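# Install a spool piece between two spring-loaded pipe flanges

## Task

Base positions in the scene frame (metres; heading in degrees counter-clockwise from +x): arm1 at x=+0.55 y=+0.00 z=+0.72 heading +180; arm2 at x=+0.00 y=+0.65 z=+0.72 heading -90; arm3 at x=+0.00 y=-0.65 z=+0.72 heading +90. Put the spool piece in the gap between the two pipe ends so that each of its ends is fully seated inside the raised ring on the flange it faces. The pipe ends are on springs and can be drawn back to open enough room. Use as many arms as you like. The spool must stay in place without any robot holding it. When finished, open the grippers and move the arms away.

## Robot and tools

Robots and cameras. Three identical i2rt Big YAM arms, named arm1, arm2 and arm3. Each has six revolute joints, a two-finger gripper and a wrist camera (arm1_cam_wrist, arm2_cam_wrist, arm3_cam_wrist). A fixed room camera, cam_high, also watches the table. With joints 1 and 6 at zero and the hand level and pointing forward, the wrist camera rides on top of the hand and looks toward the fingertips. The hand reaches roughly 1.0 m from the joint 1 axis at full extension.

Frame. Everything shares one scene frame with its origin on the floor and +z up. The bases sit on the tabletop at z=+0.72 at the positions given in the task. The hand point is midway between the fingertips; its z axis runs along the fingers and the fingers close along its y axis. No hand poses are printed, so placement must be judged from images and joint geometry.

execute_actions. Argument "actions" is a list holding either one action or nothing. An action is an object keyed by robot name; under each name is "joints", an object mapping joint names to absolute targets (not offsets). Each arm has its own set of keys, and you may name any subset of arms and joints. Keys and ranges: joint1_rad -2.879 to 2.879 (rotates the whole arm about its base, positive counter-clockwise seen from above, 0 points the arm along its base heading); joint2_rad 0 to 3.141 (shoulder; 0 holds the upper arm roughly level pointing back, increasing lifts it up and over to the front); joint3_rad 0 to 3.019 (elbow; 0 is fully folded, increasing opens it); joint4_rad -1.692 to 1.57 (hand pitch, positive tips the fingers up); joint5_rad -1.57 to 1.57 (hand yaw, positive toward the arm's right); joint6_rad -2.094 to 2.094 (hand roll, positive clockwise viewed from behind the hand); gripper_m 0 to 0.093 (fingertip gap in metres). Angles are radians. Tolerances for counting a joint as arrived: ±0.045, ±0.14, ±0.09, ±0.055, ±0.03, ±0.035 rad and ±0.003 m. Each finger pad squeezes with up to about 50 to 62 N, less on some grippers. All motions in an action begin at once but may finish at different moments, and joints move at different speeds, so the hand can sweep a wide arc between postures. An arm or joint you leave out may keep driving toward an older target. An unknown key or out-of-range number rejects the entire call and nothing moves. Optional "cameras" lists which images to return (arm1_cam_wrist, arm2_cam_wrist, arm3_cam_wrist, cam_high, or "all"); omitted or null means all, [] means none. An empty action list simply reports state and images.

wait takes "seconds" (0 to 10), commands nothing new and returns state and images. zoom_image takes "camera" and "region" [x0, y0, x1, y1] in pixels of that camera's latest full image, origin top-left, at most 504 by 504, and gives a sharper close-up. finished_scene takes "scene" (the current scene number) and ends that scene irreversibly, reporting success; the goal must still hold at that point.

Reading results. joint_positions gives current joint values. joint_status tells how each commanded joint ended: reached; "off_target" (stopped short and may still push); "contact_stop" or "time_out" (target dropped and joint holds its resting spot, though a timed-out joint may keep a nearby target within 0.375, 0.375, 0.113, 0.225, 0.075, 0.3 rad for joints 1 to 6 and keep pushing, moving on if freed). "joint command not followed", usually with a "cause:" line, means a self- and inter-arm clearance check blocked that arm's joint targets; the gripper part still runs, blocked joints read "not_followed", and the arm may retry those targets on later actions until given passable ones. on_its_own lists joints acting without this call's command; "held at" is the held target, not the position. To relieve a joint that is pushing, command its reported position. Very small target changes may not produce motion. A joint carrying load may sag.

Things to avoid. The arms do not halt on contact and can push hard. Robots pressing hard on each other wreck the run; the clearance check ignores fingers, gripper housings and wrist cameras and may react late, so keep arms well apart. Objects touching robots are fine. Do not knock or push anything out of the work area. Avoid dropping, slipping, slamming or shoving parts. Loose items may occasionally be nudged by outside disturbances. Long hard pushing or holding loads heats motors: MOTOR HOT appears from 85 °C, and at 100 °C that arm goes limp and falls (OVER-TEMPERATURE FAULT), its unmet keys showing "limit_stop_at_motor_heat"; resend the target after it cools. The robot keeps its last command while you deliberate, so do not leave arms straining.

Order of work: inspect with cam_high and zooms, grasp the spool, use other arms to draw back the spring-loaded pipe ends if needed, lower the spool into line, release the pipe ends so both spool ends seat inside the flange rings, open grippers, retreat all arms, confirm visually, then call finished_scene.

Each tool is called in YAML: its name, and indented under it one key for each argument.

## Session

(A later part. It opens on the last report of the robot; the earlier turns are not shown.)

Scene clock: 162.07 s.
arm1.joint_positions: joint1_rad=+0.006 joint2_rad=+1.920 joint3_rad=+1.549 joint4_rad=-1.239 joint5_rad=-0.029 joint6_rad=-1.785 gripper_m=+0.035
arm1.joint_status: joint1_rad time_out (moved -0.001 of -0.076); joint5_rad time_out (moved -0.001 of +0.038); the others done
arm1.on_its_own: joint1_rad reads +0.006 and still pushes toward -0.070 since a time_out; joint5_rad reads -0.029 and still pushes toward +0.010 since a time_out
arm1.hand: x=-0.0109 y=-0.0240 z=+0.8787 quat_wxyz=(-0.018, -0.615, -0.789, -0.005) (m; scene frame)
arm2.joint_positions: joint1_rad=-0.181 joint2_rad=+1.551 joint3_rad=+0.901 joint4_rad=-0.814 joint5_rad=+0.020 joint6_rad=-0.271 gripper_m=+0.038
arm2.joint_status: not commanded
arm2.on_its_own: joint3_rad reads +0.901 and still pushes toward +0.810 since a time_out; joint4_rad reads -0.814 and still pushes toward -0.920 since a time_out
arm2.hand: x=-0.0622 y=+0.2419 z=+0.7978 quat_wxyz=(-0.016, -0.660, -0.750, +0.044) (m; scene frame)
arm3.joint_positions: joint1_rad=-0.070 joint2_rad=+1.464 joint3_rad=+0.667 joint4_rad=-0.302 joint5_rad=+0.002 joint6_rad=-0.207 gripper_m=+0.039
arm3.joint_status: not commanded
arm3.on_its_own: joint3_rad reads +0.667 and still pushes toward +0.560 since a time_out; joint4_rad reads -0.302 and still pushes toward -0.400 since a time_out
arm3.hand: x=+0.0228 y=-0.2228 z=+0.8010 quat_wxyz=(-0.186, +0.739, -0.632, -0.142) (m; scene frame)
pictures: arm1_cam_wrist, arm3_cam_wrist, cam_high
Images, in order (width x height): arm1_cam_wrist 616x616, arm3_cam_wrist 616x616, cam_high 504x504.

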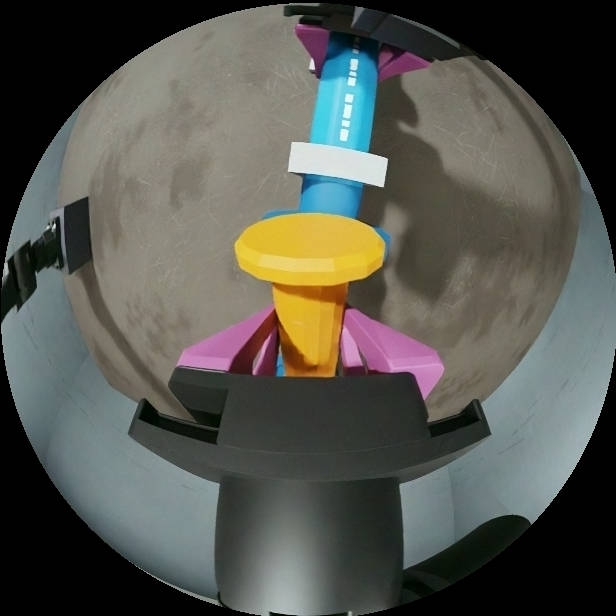

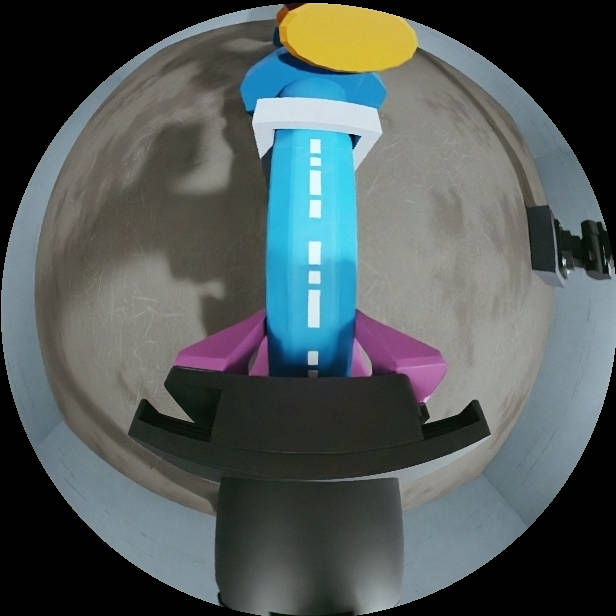

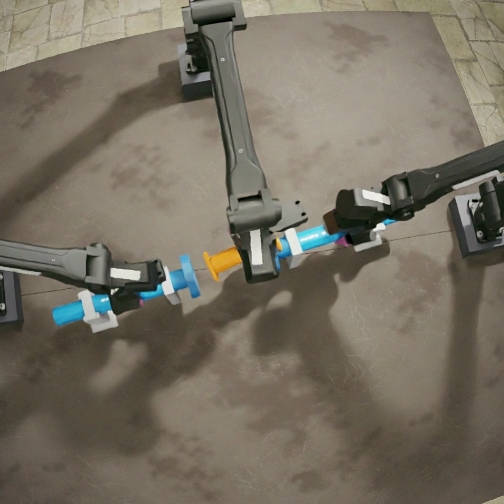

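execute_actions:
  actions:
    - {"arm1":{"joints":{"joint1_rad":0.006,"joint2_rad":1.84,"joint3_rad":1.56,"joint4_rad":-1.3,"joint5_rad":-0.02}}}
  cameras: []

execute_actions:
  actions:
    - {"arm1":{"joints":{"joint1_rad":-0.07,"joint5_rad":0.0,"joint6_rad":-1.8}}}
  cameras: ["arm1_cam_wrist","arm3_cam_wrist","cam_high"]

Scene clock: 167.70 s.
arm1.joint_positions: joint1_rad=+0.005 joint2_rad=+1.864 joint3_rad=+1.549 joint4_rad=-1.287 joint5_rad=-0.024 joint6_rad=-1.802 gripper_m=+0.035
arm1.joint_status: all done
arm1.hand: x=-0.0010 y=-0.0231 z=+0.9087 quat_wxyz=(-0.014, -0.608, -0.794, -0.004) (m; scene frame)
arm2.joint_positions: joint1_rad=-0.181 joint2_rad=+1.551 joint3_rad=+0.901 joint4_rad=-0.814 joint5_rad=+0.020 joint6_rad=-0.271 gripper_m=+0.038
arm2.joint_status: not commanded
arm2.on_its_own: joint3_rad reads +0.901 and still pushes toward +0.810 since a time_out; joint4_rad reads -0.814 and still pushes toward -0.920 since a time_out
arm2.hand: x=-0.0622 y=+0.2419 z=+0.7978 quat_wxyz=(-0.016, -0.660, -0.750, +0.044) (m; scene frame)
arm3.joint_positions: joint1_rad=-0.070 joint2_rad=+1.464 joint3_rad=+0.667 joint4_rad=-0.302 joint5_rad=+0.002 joint6_rad=-0.207 gripper_m=+0.039
arm3.joint_status: not commanded
arm3.on_its_own: joint3_rad reads +0.667 and still pushes toward +0.560 since a time_out; joint4_rad reads -0.302 and still pushes toward -0.400 since a time_out
arm3.hand: x=+0.0228 y=-0.2228 z=+0.8010 quat_wxyz=(-0.186, +0.739, -0.632, -0.142) (m; scene frame)
pictures: none
No camera images: the call's "cameras" was empty. Leave "cameras" out to get every camera's image.

Scene clock: 168.60 s.
arm1.joint_positions: joint1_rad=-0.079 joint2_rad=+1.864 joint3_rad=+1.549 joint4_rad=-1.287 joint5_rad=-0.002 joint6_rad=-1.802 gripper_m=+0.035
arm1.joint_status: all done
arm1.hand: x=-0.0007 y=+0.0271 z=+0.9093 quat_wxyz=(-0.007, -0.641, -0.768, -0.012) (m; scene frame)
arm2.joint_positions: joint1_rad=-0.181 joint2_rad=+1.551 joint3_rad=+0.901 joint4_rad=-0.814 joint5_rad=+0.020 joint6_rad=-0.271 gripper_m=+0.038
arm2.joint_status: not commanded
arm2.on_its_own: joint3_rad reads +0.901 and still pushes toward +0.810 since a time_out; joint4_rad reads -0.814 and still pushes toward -0.920 since a time_out
arm2.hand: x=-0.0622 y=+0.2419 z=+0.7978 quat_wxyz=(-0.016, -0.660, -0.750, +0.044) (m; scene frame)
arm3.joint_positions: joint1_rad=-0.070 joint2_rad=+1.464 joint3_rad=+0.667 joint4_rad=-0.302 joint5_rad=+0.002 joint6_rad=-0.207 gripper_m=+0.039
arm3.joint_status: not commanded
arm3.on_its_own: joint3_rad reads +0.667 and still pushes toward +0.560 since a time_out; joint4_rad reads -0.302 and still pushes toward -0.400 since a time_out
arm3.hand: x=+0.0228 y=-0.2228 z=+0.8010 quat_wxyz=(-0.186, +0.739, -0.632, -0.142) (m; scene frame)
pictures: arm1_cam_wrist, arm3_cam_wrist, cam_high
Images, in order (width x height): arm1_cam_wrist 616x616, arm3_cam_wrist 616x616, cam_high 504x504.

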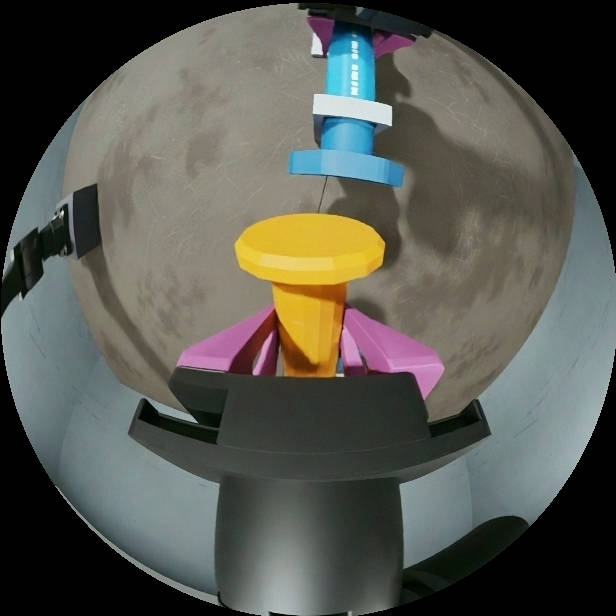

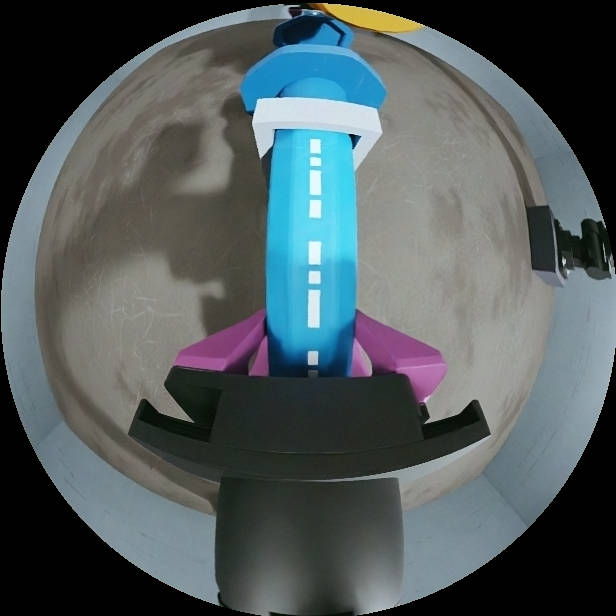

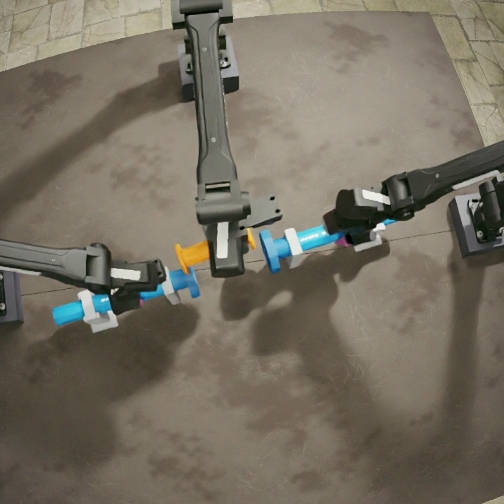

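execute_actions:
  actions:
    - {"arm1":{"joints":{"joint1_rad":-0.055,"joint2_rad":1.93,"joint3_rad":1.69,"joint4_rad":-1.29}}}
  cameras: ["arm1_cam_wrist","arm3_cam_wrist","cam_high"]

Scene clock: 177.60 s.
arm1.joint_positions: joint1_rad=-0.061 joint2_rad=+1.929 joint3_rad=+1.630 joint4_rad=-1.287 joint5_rad=+0.001 joint6_rad=-1.799 gripper_m=+0.035
arm1.joint_status: all done
arm1.hand: x=-0.0285 y=+0.0191 z=+0.9026 quat_wxyz=(-0.001, -0.635, -0.772, -0.008) (m; scene frame)
arm2.joint_positions: joint1_rad=-0.181 joint2_rad=+1.551 joint3_rad=+0.901 joint4_rad=-0.814 joint5_rad=+0.020 joint6_rad=-0.271 gripper_m=+0.038
arm2.joint_status: not commanded
arm2.on_its_own: joint3_rad reads +0.901 and still pushes toward +0.810 since a time_out; joint4_rad reads -0.814 and still pushes toward -0.920 since a time_out
arm2.hand: x=-0.0622 y=+0.2419 z=+0.7978 quat_wxyz=(-0.016, -0.660, -0.750, +0.044) (m; scene frame)
arm3.joint_positions: joint1_rad=-0.070 joint2_rad=+1.464 joint3_rad=+0.667 joint4_rad=-0.302 joint5_rad=+0.002 joint6_rad=-0.207 gripper_m=+0.039
arm3.joint_status: not commanded
arm3.on_its_own: joint3_rad reads +0.667 and still pushes toward +0.560 since a time_out; joint4_rad reads -0.302 and still pushes toward -0.400 since a time_out
arm3.hand: x=+0.0228 y=-0.2228 z=+0.8010 quat_wxyz=(-0.186, +0.739, -0.632, -0.142) (m; scene frame)
pictures: arm1_cam_wrist, arm3_cam_wrist, cam_high
Images, in order (width x height): arm1_cam_wrist 616x616, arm3_cam_wrist 616x616, cam_high 504x504.

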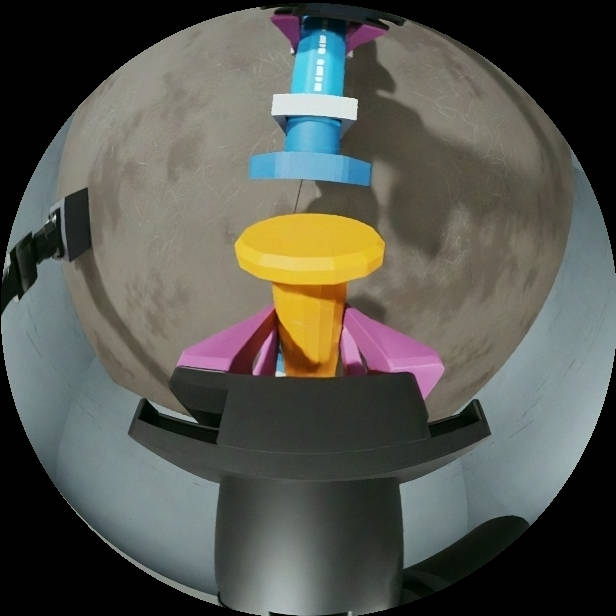

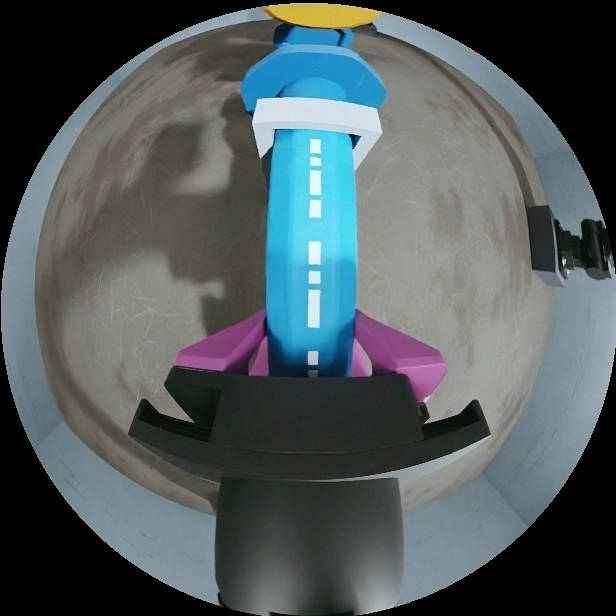

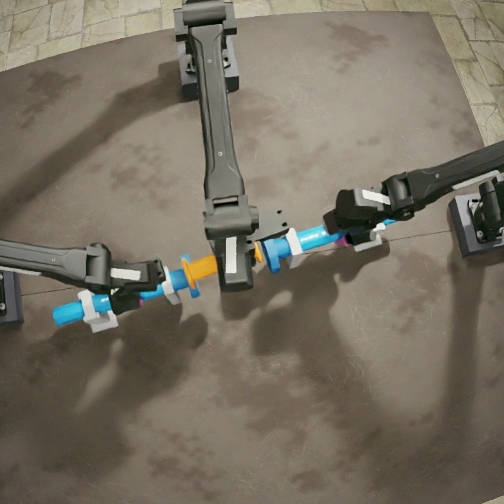

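execute_actions:
  actions:
    - {"arm1":{"joints":{"joint2_rad":1.955,"joint3_rad":1.545,"joint4_rad":-1.15}}}

Scene clock: 182.70 s.
arm1.joint_positions: joint1_rad=-0.055 joint2_rad=+1.933 joint3_rad=+1.563 joint4_rad=-1.158 joint5_rad=+0.006 joint6_rad=-1.802 gripper_m=+0.035
arm1.joint_status: all done
arm1.hand: x=-0.0355 y=+0.0169 z=+0.8768 quat_wxyz=(+0.024, -0.632, -0.775, +0.007) (m; scene frame)
arm2.joint_positions: joint1_rad=-0.181 joint2_rad=+1.551 joint3_rad=+0.901 joint4_rad=-0.814 joint5_rad=+0.020 joint6_rad=-0.271 gripper_m=+0.038
arm2.joint_status: not commanded
arm2.on_its_own: joint3_rad reads +0.901 and still pushes toward +0.810 since a time_out; joint4_rad reads -0.814 and still pushes toward -0.920 since a time_out
arm2.hand: x=-0.0622 y=+0.2419 z=+0.7978 quat_wxyz=(-0.016, -0.660, -0.750, +0.044) (m; scene frame)
arm3.joint_positions: joint1_rad=-0.070 joint2_rad=+1.464 joint3_rad=+0.667 joint4_rad=-0.302 joint5_rad=+0.002 joint6_rad=-0.207 gripper_m=+0.039
arm3.joint_status: not commanded
arm3.on_its_own: joint3_rad reads +0.667 and still pushes toward +0.560 since a time_out; joint4_rad reads -0.302 and still pushes toward -0.400 since a time_out
arm3.hand: x=+0.0228 y=-0.2228 z=+0.8010 quat_wxyz=(-0.186, +0.739, -0.632, -0.142) (m; scene frame)
pictures: arm1_cam_wrist, arm2_cam_wrist, arm3_cam_wrist, cam_high
Images, in order (width x height): arm1_cam_wrist 616x616, arm2_cam_wrist 616x616, arm3_cam_wrist 616x616, cam_high 504x504.

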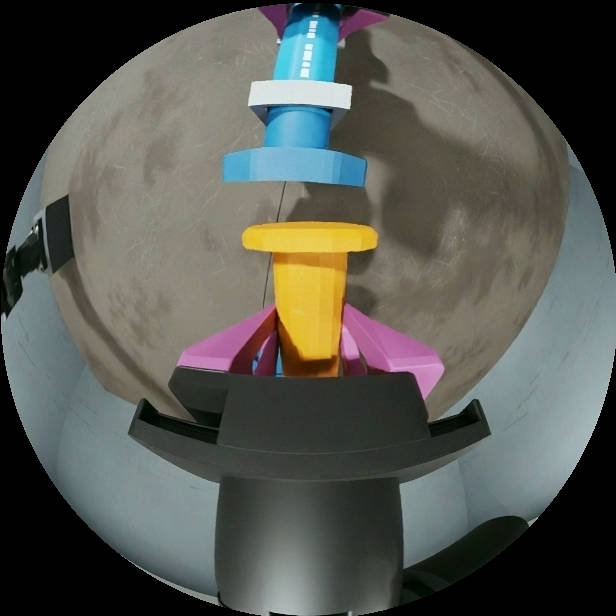

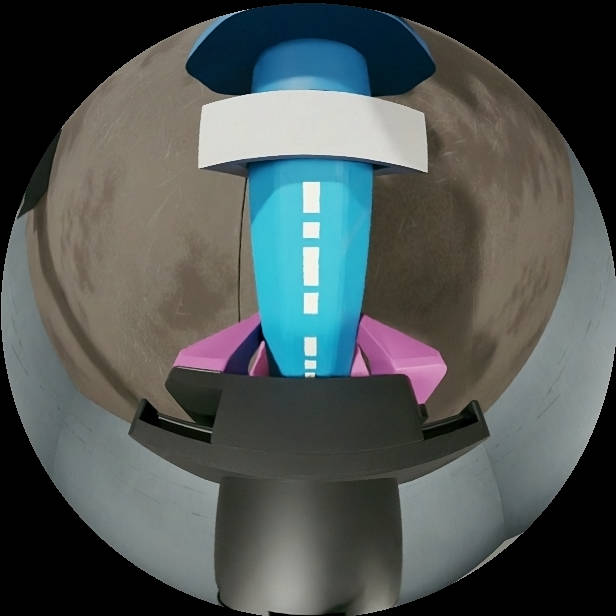

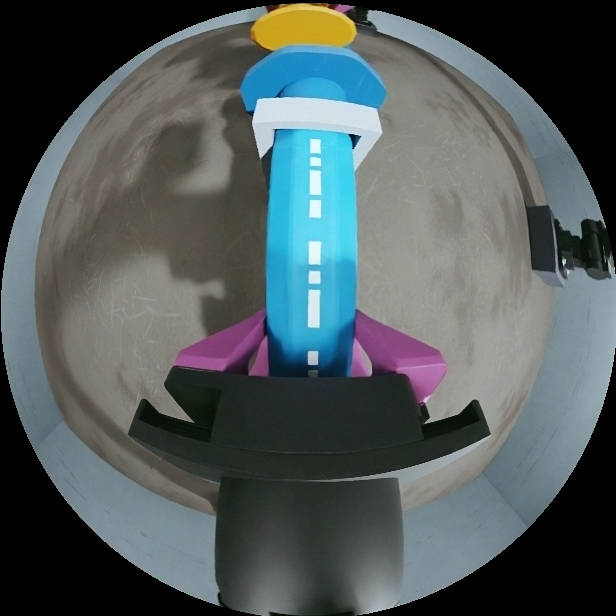

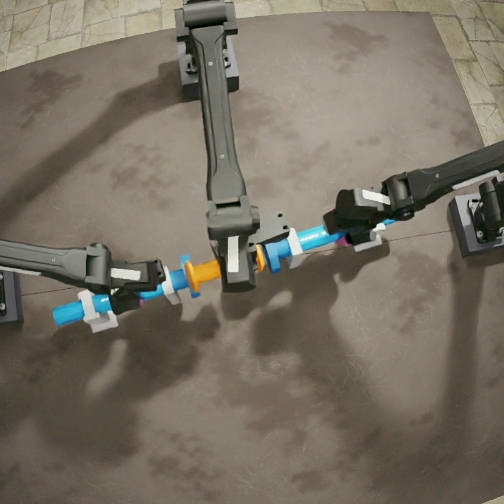

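execute_actions:
  actions:
    - {"arm1":{"joints":{"joint3_rad":1.64,"joint4_rad":-1.25}}}
  cameras: []

execute_actions:
  actions:
    - {"arm1":{"joints":{"joint5_rad":-0.09}}}

Scene clock: 188.43 s.
arm1.joint_positions: joint1_rad=-0.055 joint2_rad=+1.939 joint3_rad=+1.585 joint4_rad=-1.233 joint5_rad=+0.004 joint6_rad=-1.805 gripper_m=+0.035
arm1.joint_status: all done
arm1.hand: x=-0.0252 y=+0.0161 z=+0.8811 quat_wxyz=(+0.000, -0.630, -0.776, -0.009) (m; scene frame)
arm2.joint_positions: joint1_rad=-0.181 joint2_rad=+1.551 joint3_rad=+0.901 joint4_rad=-0.814 joint5_rad=+0.020 joint6_rad=-0.271 gripper_m=+0.038
arm2.joint_status: not commanded
arm2.on_its_own: joint3_rad reads +0.901 and still pushes toward +0.810 since a time_out; joint4_rad reads -0.814 and still pushes toward -0.920 since a time_out
arm2.hand: x=-0.0622 y=+0.2419 z=+0.7978 quat_wxyz=(-0.016, -0.660, -0.750, +0.044) (m; scene frame)
arm3.joint_positions: joint1_rad=-0.070 joint2_rad=+1.464 joint3_rad=+0.667 joint4_rad=-0.302 joint5_rad=+0.002 joint6_rad=-0.207 gripper_m=+0.039
arm3.joint_status: not commanded
arm3.on_its_own: joint3_rad reads +0.667 and still pushes toward +0.560 since a time_out; joint4_rad reads -0.302 and still pushes toward -0.400 since a time_out
arm3.hand: x=+0.0228 y=-0.2228 z=+0.8010 quat_wxyz=(-0.186, +0.739, -0.632, -0.142) (m; scene frame)
pictures: none
No camera images: the call's "cameras" was empty. Leave "cameras" out to get every camera's image.

Scene clock: 189.27 s.
arm1.joint_positions: joint1_rad=-0.056 joint2_rad=+1.953 joint3_rad=+1.594 joint4_rad=-1.239 joint5_rad=-0.088 joint6_rad=-1.804 gripper_m=+0.035
arm1.joint_status: all done
arm1.hand: x=-0.0270 y=+0.0007 z=+0.8771 quat_wxyz=(-0.032, -0.631, -0.775, +0.024) (m; scene frame)
arm2.joint_positions: joint1_rad=-0.181 joint2_rad=+1.551 joint3_rad=+0.901 joint4_rad=-0.814 joint5_rad=+0.020 joint6_rad=-0.271 gripper_m=+0.038
arm2.joint_status: not commanded
arm2.on_its_own: joint3_rad reads +0.901 and still pushes toward +0.810 since a time_out; joint4_rad reads -0.814 and still pushes toward -0.920 since a time_out
arm2.hand: x=-0.0622 y=+0.2419 z=+0.7978 quat_wxyz=(-0.016, -0.660, -0.750, +0.044) (m; scene frame)
arm3.joint_positions: joint1_rad=-0.070 joint2_rad=+1.464 joint3_rad=+0.667 joint4_rad=-0.302 joint5_rad=+0.002 joint6_rad=-0.207 gripper_m=+0.039
arm3.joint_status: not commanded
arm3.on_its_own: joint3_rad reads +0.667 and still pushes toward +0.560 since a time_out; joint4_rad reads -0.302 and still pushes toward -0.400 since a time_out
arm3.hand: x=+0.0228 y=-0.2228 z=+0.8010 quat_wxyz=(-0.186, +0.739, -0.632, -0.142) (m; scene frame)
pictures: arm1_cam_wrist, arm2_cam_wrist, arm3_cam_wrist, cam_high
Images, in order (width x height): arm1_cam_wrist 616x616, arm2_cam_wrist 616x616, arm3_cam_wrist 616x616, cam_high 504x504.

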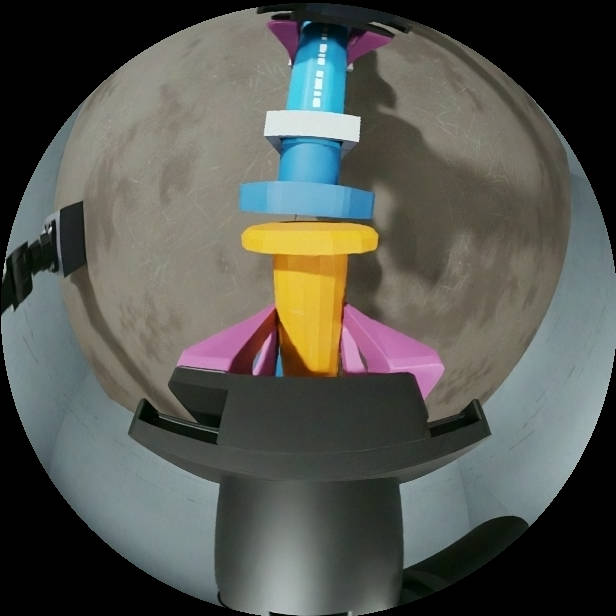

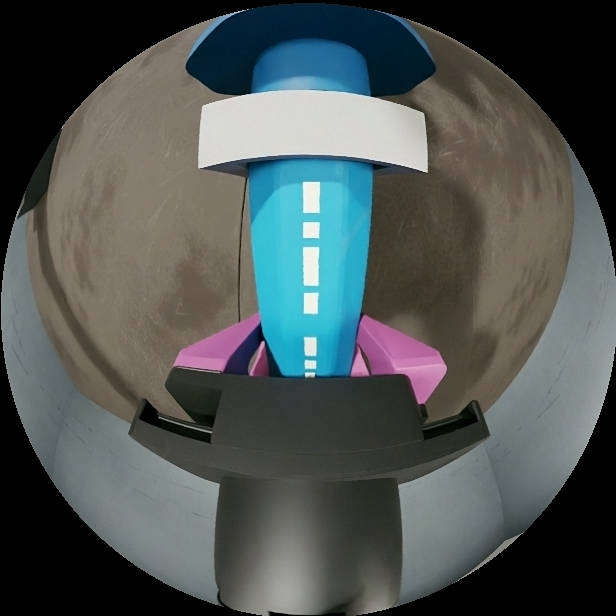

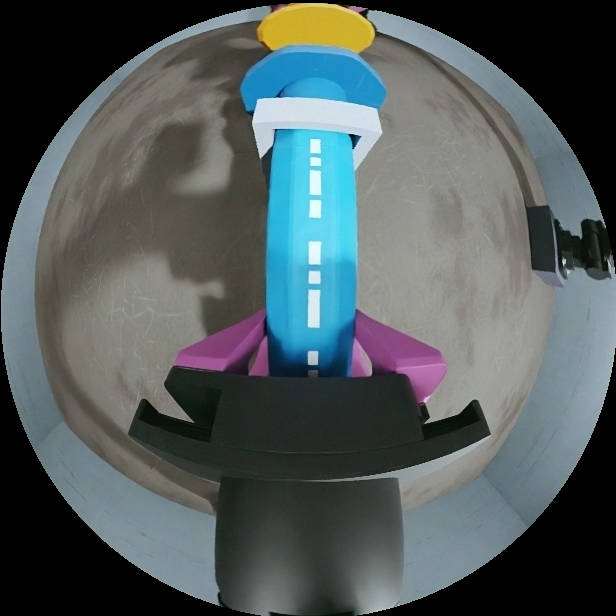

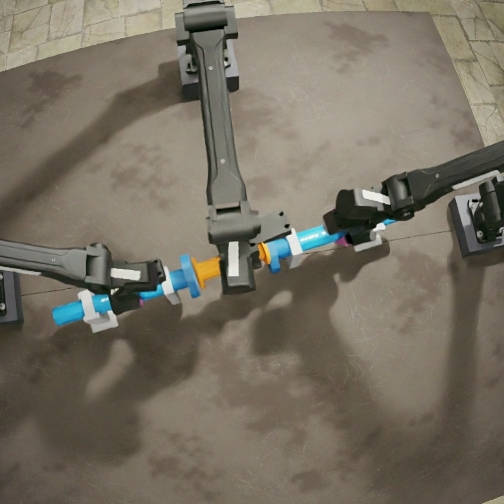

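execute_actions:
  actions:
    - {"arm1":{"joints":{"joint2_rad":1.99,"joint3_rad":1.52,"joint4_rad":-1.12}}}

Scene clock: 193.90 s.
arm1.joint_positions: joint1_rad=-0.056 joint2_rad=+2.002 joint3_rad=+1.511 joint4_rad=-1.132 joint5_rad=-0.088 joint6_rad=-1.804 gripper_m=+0.035
arm1.joint_status: all done
arm1.hand: x=-0.0160 y=+0.0010 z=+0.8212 quat_wxyz=(-0.042, -0.632, -0.774, +0.016) (m; scene frame)
arm2.joint_positions: joint1_rad=-0.181 joint2_rad=+1.551 joint3_rad=+0.901 joint4_rad=-0.814 joint5_rad=+0.020 joint6_rad=-0.271 gripper_m=+0.038
arm2.joint_status: not commanded
arm2.on_its_own: joint3_rad reads +0.901 and still pushes toward +0.810 since a time_out; joint4_rad reads -0.814 and still pushes toward -0.920 since a time_out
arm2.hand: x=-0.0622 y=+0.2419 z=+0.7978 quat_wxyz=(-0.016, -0.660, -0.750, +0.044) (m; scene frame)
arm3.joint_positions: joint1_rad=-0.070 joint2_rad=+1.464 joint3_rad=+0.667 joint4_rad=-0.302 joint5_rad=+0.002 joint6_rad=-0.207 gripper_m=+0.039
arm3.joint_status: not commanded
arm3.on_its_own: joint3_rad reads +0.667 and still pushes toward +0.560 since a time_out; joint4_rad reads -0.302 and still pushes toward -0.400 since a time_out
arm3.hand: x=+0.0228 y=-0.2228 z=+0.8010 quat_wxyz=(-0.186, +0.739, -0.632, -0.142) (m; scene frame)
pictures: arm1_cam_wrist, arm2_cam_wrist, arm3_cam_wrist, cam_high
Images, in order (width x height): arm1_cam_wrist 616x616, arm2_cam_wrist 616x616, arm3_cam_wrist 616x616, cam_high 504x504.

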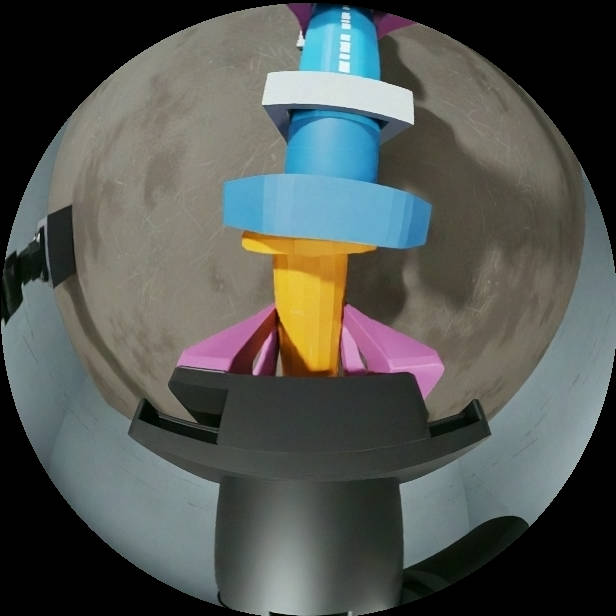

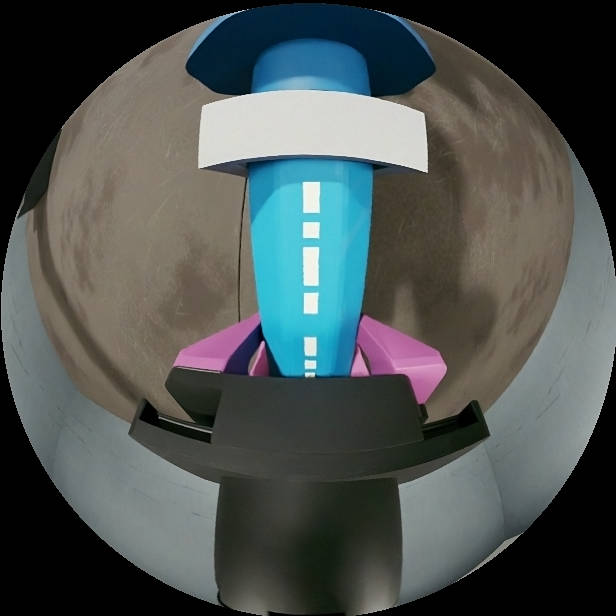

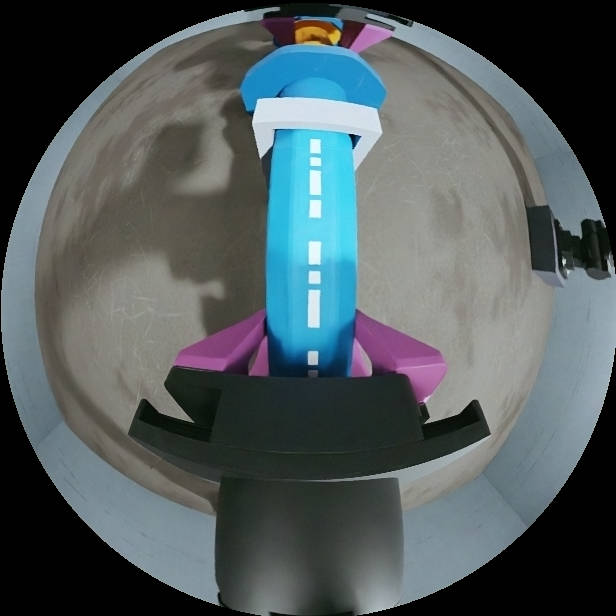

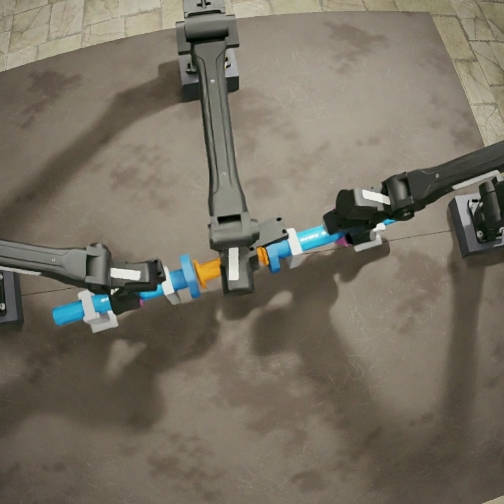

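execute_actions:
  actions:
    - {"arm1":{"joints":{"joint2_rad":2.035,"joint4_rad":-1.1}}}

zoom_image:
  camera: "cam_high"
  region: [150,200,330,330]

Scene clock: 197.97 s.
arm1.joint_positions: joint1_rad=-0.056 joint2_rad=+2.038 joint3_rad=+1.511 joint4_rad=-1.113 joint5_rad=-0.088 joint6_rad=-1.804 gripper_m=+0.035
arm1.joint_status: all done
arm1.hand: x=-0.0166 y=+0.0013 z=+0.8009 quat_wxyz=(-0.049, -0.632, -0.774, +0.011) (m; scene frame)
arm2.joint_positions: joint1_rad=-0.181 joint2_rad=+1.551 joint3_rad=+0.901 joint4_rad=-0.814 joint5_rad=+0.020 joint6_rad=-0.271 gripper_m=+0.038
arm2.joint_status: not commanded
arm2.on_its_own: joint3_rad reads +0.901 and still pushes toward +0.810 since a time_out; joint4_rad reads -0.814 and still pushes toward -0.920 since a time_out
arm2.hand: x=-0.0622 y=+0.2419 z=+0.7978 quat_wxyz=(-0.016, -0.660, -0.750, +0.044) (m; scene frame)
arm3.joint_positions: joint1_rad=-0.070 joint2_rad=+1.464 joint3_rad=+0.667 joint4_rad=-0.302 joint5_rad=+0.002 joint6_rad=-0.207 gripper_m=+0.039
arm3.joint_status: not commanded
arm3.on_its_own: joint3_rad reads +0.667 and still pushes toward +0.560 since a time_out; joint4_rad reads -0.302 and still pushes toward -0.400 since a time_out
arm3.hand: x=+0.0228 y=-0.2228 z=+0.8010 quat_wxyz=(-0.186, +0.739, -0.632, -0.142) (m; scene frame)
pictures: arm1_cam_wrist, arm2_cam_wrist, arm3_cam_wrist, cam_high
Images, in order (width x height): arm1_cam_wrist 616x616, arm2_cam_wrist 616x616, arm3_cam_wrist 616x616, cam_high 504x504.

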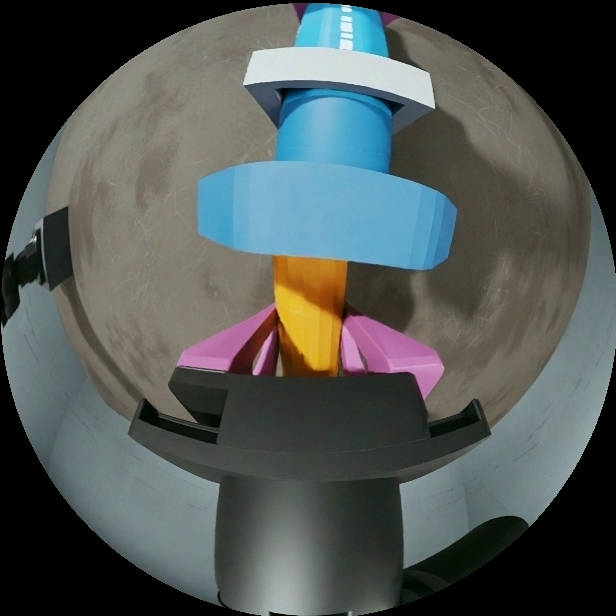

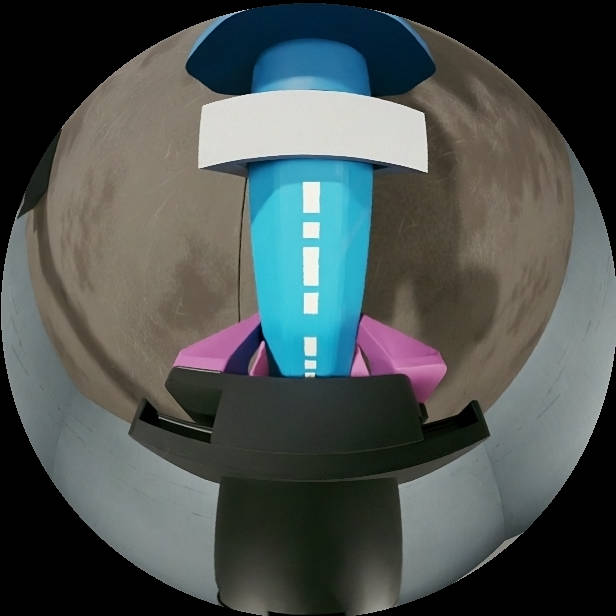

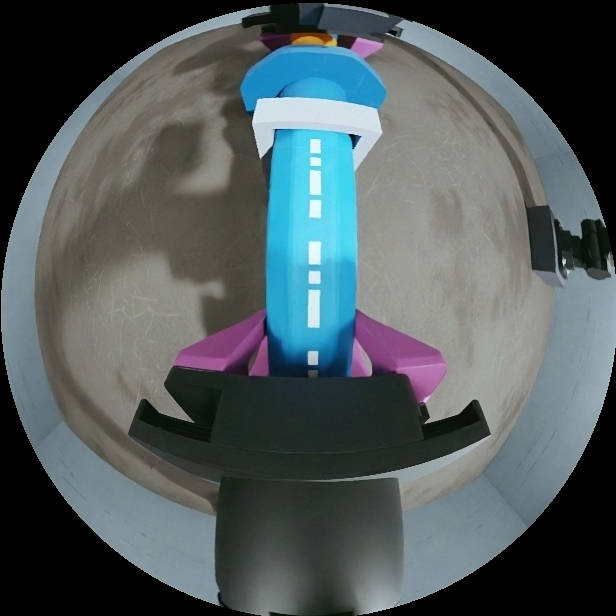

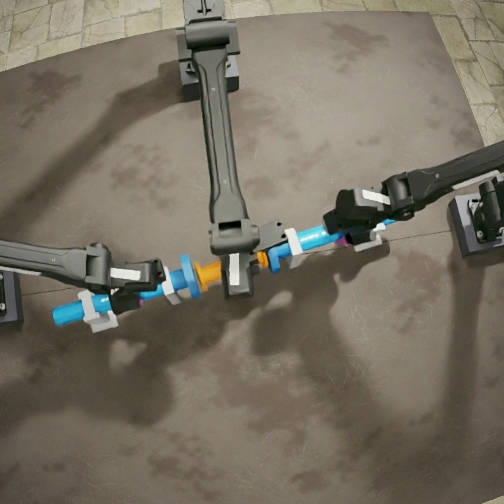

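Region (150, 200, 330, 330) of cam_high's 504x504 image, scaled by 2.800, with more detail than that image has.

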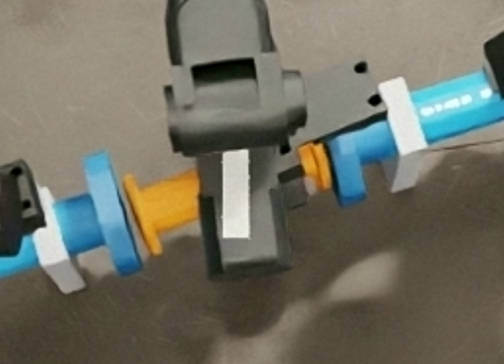

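execute_actions:
  actions:
    - {"arm1":{"joints":{"joint4_rad":-1.055}}}
  cameras: ["arm1_cam_wrist"]

execute_actions:
  actions:
    - {"arm2":{"joints":{"joint2_rad":1.651,"joint3_rad":1.036,"joint4_rad":-0.95}},"arm3":{"joints":{"joint2_rad":1.52,"joint3_rad":0.746,"joint4_rad":-0.35}}}

zoom_image:
  camera: "cam_high"
  region: [150,200,330,330]

Scene clock: 203.60 s.
arm1.joint_positions: joint1_rad=-0.056 joint2_rad=+2.038 joint3_rad=+1.511 joint4_rad=-1.069 joint5_rad=-0.088 joint6_rad=-1.804 gripper_m=+0.035
arm1.joint_status: all done
arm1.hand: x=-0.0273 y=+0.0016 z=+0.8005 quat_wxyz=(-0.031, -0.631, -0.775, +0.024) (m; scene frame)
arm2.joint_positions: joint1_rad=-0.181 joint2_rad=+1.551 joint3_rad=+0.901 joint4_rad=-0.814 joint5_rad=+0.020 joint6_rad=-0.271 gripper_m=+0.038
arm2.joint_status: not commanded
arm2.on_its_own: joint3_rad reads +0.901 and still pushes toward +0.810 since a time_out; joint4_rad reads -0.814 and still pushes toward -0.920 since a time_out
arm2.hand: x=-0.0622 y=+0.2419 z=+0.7978 quat_wxyz=(-0.016, -0.660, -0.750, +0.044) (m; scene frame)
arm3.joint_positions: joint1_rad=-0.070 joint2_rad=+1.464 joint3_rad=+0.667 joint4_rad=-0.302 joint5_rad=+0.002 joint6_rad=-0.207 gripper_m=+0.039
arm3.joint_status: not commanded
arm3.on_its_own: joint3_rad reads +0.667 and still pushes toward +0.560 since a time_out; joint4_rad reads -0.302 and still pushes toward -0.400 since a time_out
arm3.hand: x=+0.0228 y=-0.2228 z=+0.8010 quat_wxyz=(-0.186, +0.739, -0.632, -0.142) (m; scene frame)
pictures: arm1_cam_wrist
Images, in order (width x height): arm1_cam_wrist 616x616.

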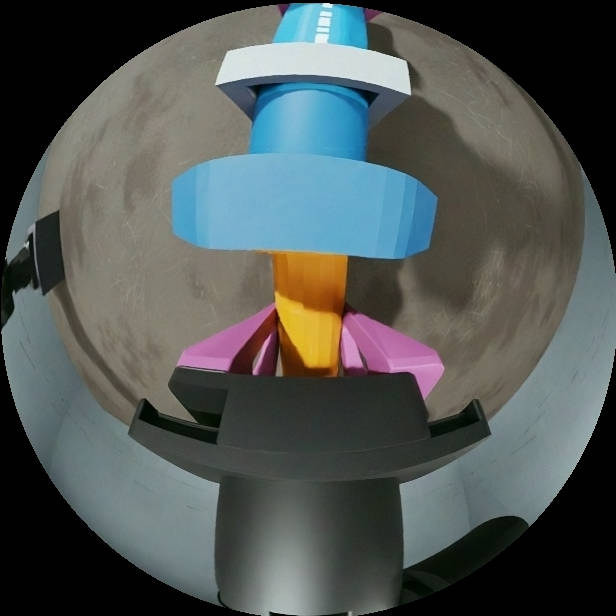

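Scene clock: 204.47 s.
arm1.joint_positions: joint1_rad=-0.056 joint2_rad=+2.038 joint3_rad=+1.511 joint4_rad=-1.068 joint5_rad=-0.087 joint6_rad=-1.796 gripper_m=+0.035
arm1.joint_status: not commanded
arm1.hand: x=-0.0275 y=+0.0020 z=+0.8005 quat_wxyz=(-0.031, -0.634, -0.772, +0.024) (m; scene frame)
arm2.joint_positions: joint1_rad=-0.181 joint2_rad=+1.617 joint3_rad=+0.987 joint4_rad=-0.940 joint5_rad=+0.012 joint6_rad=-0.266 gripper_m=+0.038
arm2.joint_status: all done
arm2.hand: x=-0.0614 y=+0.2381 z=+0.7980 quat_wxyz=(+0.010, -0.662, -0.750, -0.002) (m; scene frame)
arm3.joint_positions: joint1_rad=-0.070 joint2_rad=+1.485 joint3_rad=+0.700 joint4_rad=-0.335 joint5_rad=+0.000 joint6_rad=-0.207 gripper_m=+0.039
arm3.joint_status: all done
arm3.hand: x=+0.0227 y=-0.2161 z=+0.8014 quat_wxyz=(-0.177, +0.741, -0.633, -0.136) (m; scene frame)
pictures: arm1_cam_wrist, arm2_cam_wrist, arm3_cam_wrist, cam_high
Images, in order (width x height): arm1_cam_wrist 616x616, arm2_cam_wrist 616x616, arm3_cam_wrist 616x616, cam_high 504x504.

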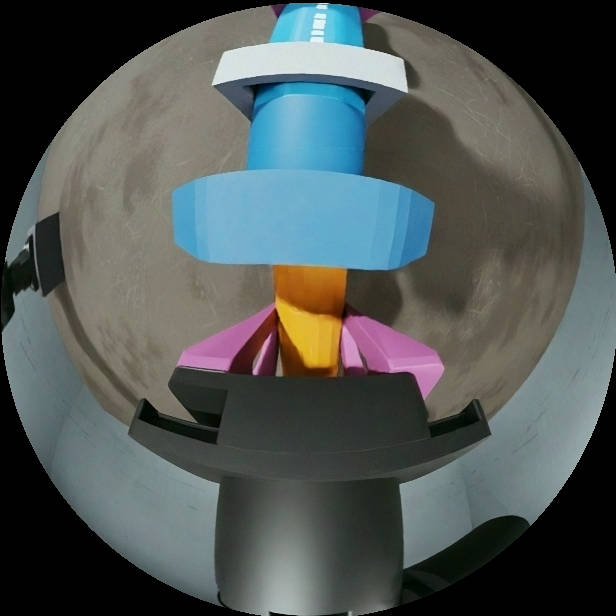

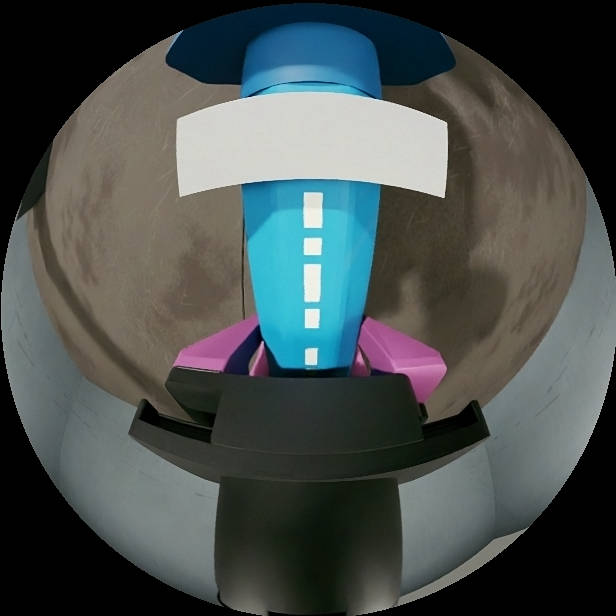

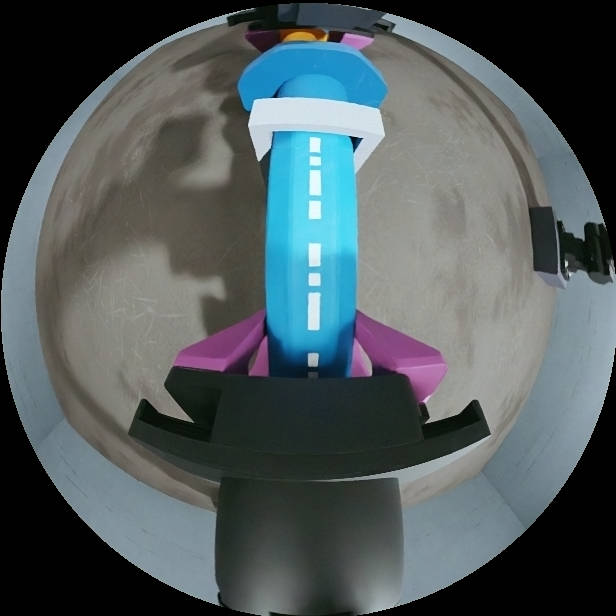

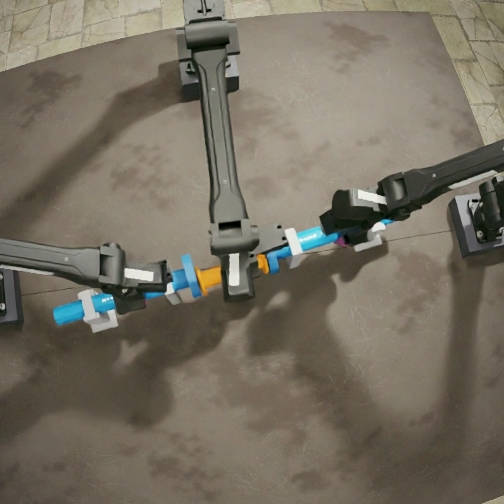

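Region (150, 200, 330, 330) of cam_high's 504x504 image, scaled by 2.800, with more detail than that image has.

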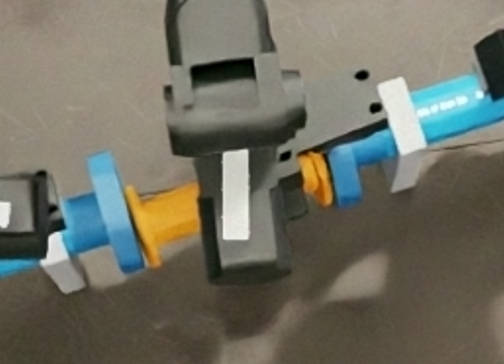

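execute_actions:
  actions:
    - {"arm2":{"joints":{"gripper_m":0.093}},"arm3":{"joints":{"gripper_m":0.093}}}

zoom_image:
  camera: "cam_high"
  region: [150,200,330,330]

zoom_image:
  camera: "arm2_cam_wrist"
  region: [130,0,500,150]

Scene clock: 209.00 s.
arm1.joint_positions: joint1_rad=-0.056 joint2_rad=+2.038 joint3_rad=+1.511 joint4_rad=-1.066 joint5_rad=-0.088 joint6_rad=-1.790 gripper_m=+0.035
arm1.joint_status: not commanded
arm1.hand: x=-0.0279 y=+0.0018 z=+0.8005 quat_wxyz=(-0.030, -0.636, -0.770, +0.025) (m; scene frame)
arm2.joint_positions: joint1_rad=-0.177 joint2_rad=+1.643 joint3_rad=+0.990 joint4_rad=-0.942 joint5_rad=+0.003 joint6_rad=-0.269 gripper_m=+0.093
arm2.joint_status: all done
arm2.hand: x=-0.0581 y=+0.2392 z=+0.7887 quat_wxyz=(+0.012, -0.659, -0.752, -0.015) (m; scene frame)
arm3.joint_positions: joint1_rad=-0.069 joint2_rad=+1.504 joint3_rad=+0.707 joint4_rad=-0.337 joint5_rad=-0.002 joint6_rad=-0.206 gripper_m=+0.093
arm3.joint_status: all done
arm3.hand: x=+0.0219 y=-0.2154 z=+0.7957 quat_wxyz=(-0.171, +0.742, -0.634, -0.133) (m; scene frame)
pictures: arm1_cam_wrist, arm2_cam_wrist, arm3_cam_wrist, cam_high
Images, in order (width x height): arm1_cam_wrist 616x616, arm2_cam_wrist 616x616, arm3_cam_wrist 616x616, cam_high 504x504.

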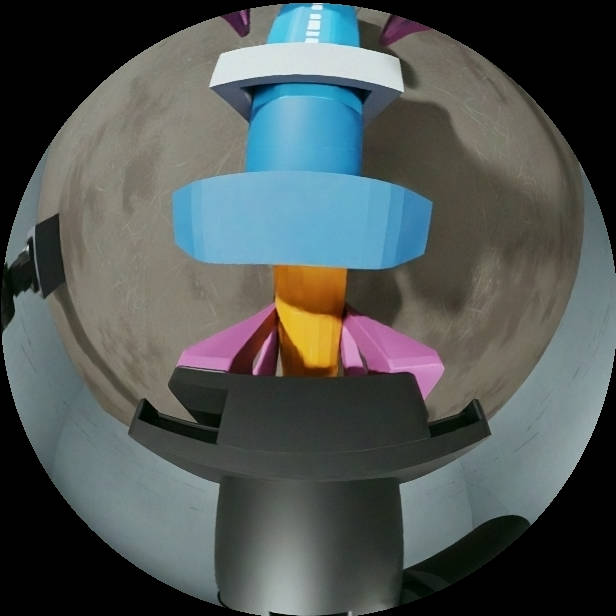

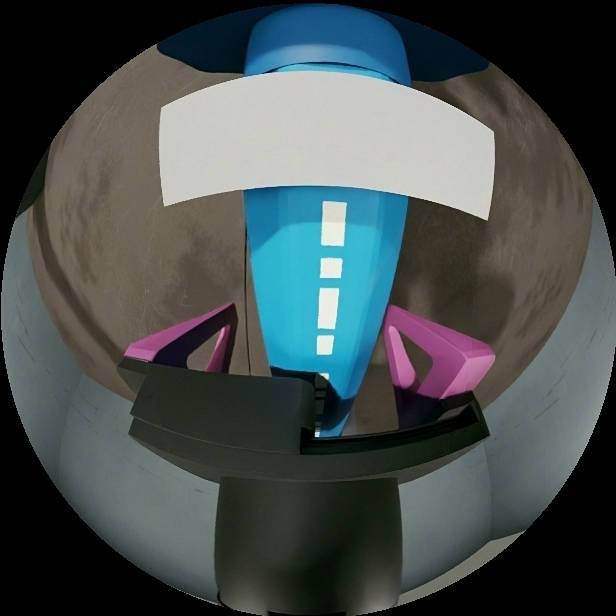

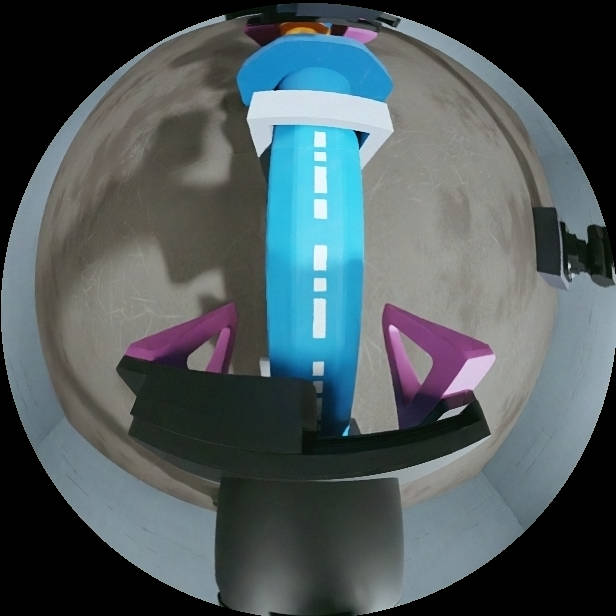

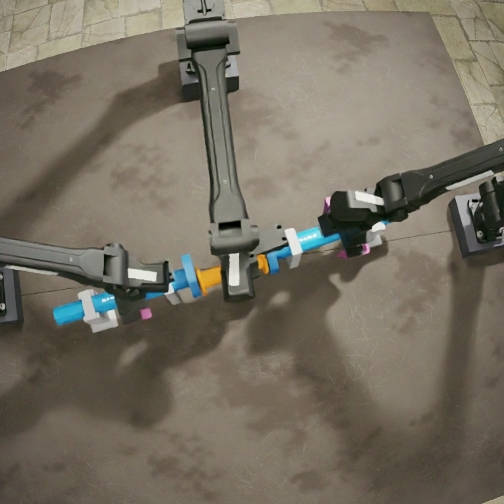

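Region (150, 200, 330, 330) of cam_high's 504x504 image, scaled by 2.800, with more detail than that image has.

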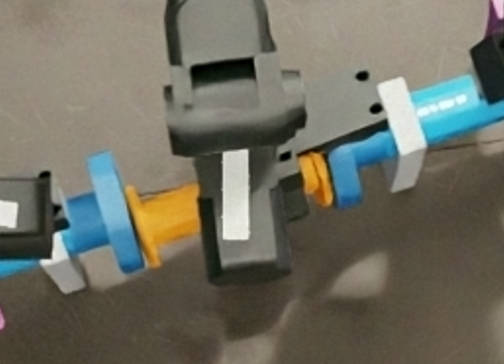

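Region (130, 0, 500, 150) of arm2_cam_wrist's 616x616 image, scaled by 1.362, with more detail than that image has; it fills the top 204 rows of this view, and the rest is white.

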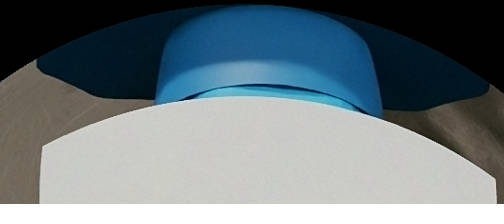

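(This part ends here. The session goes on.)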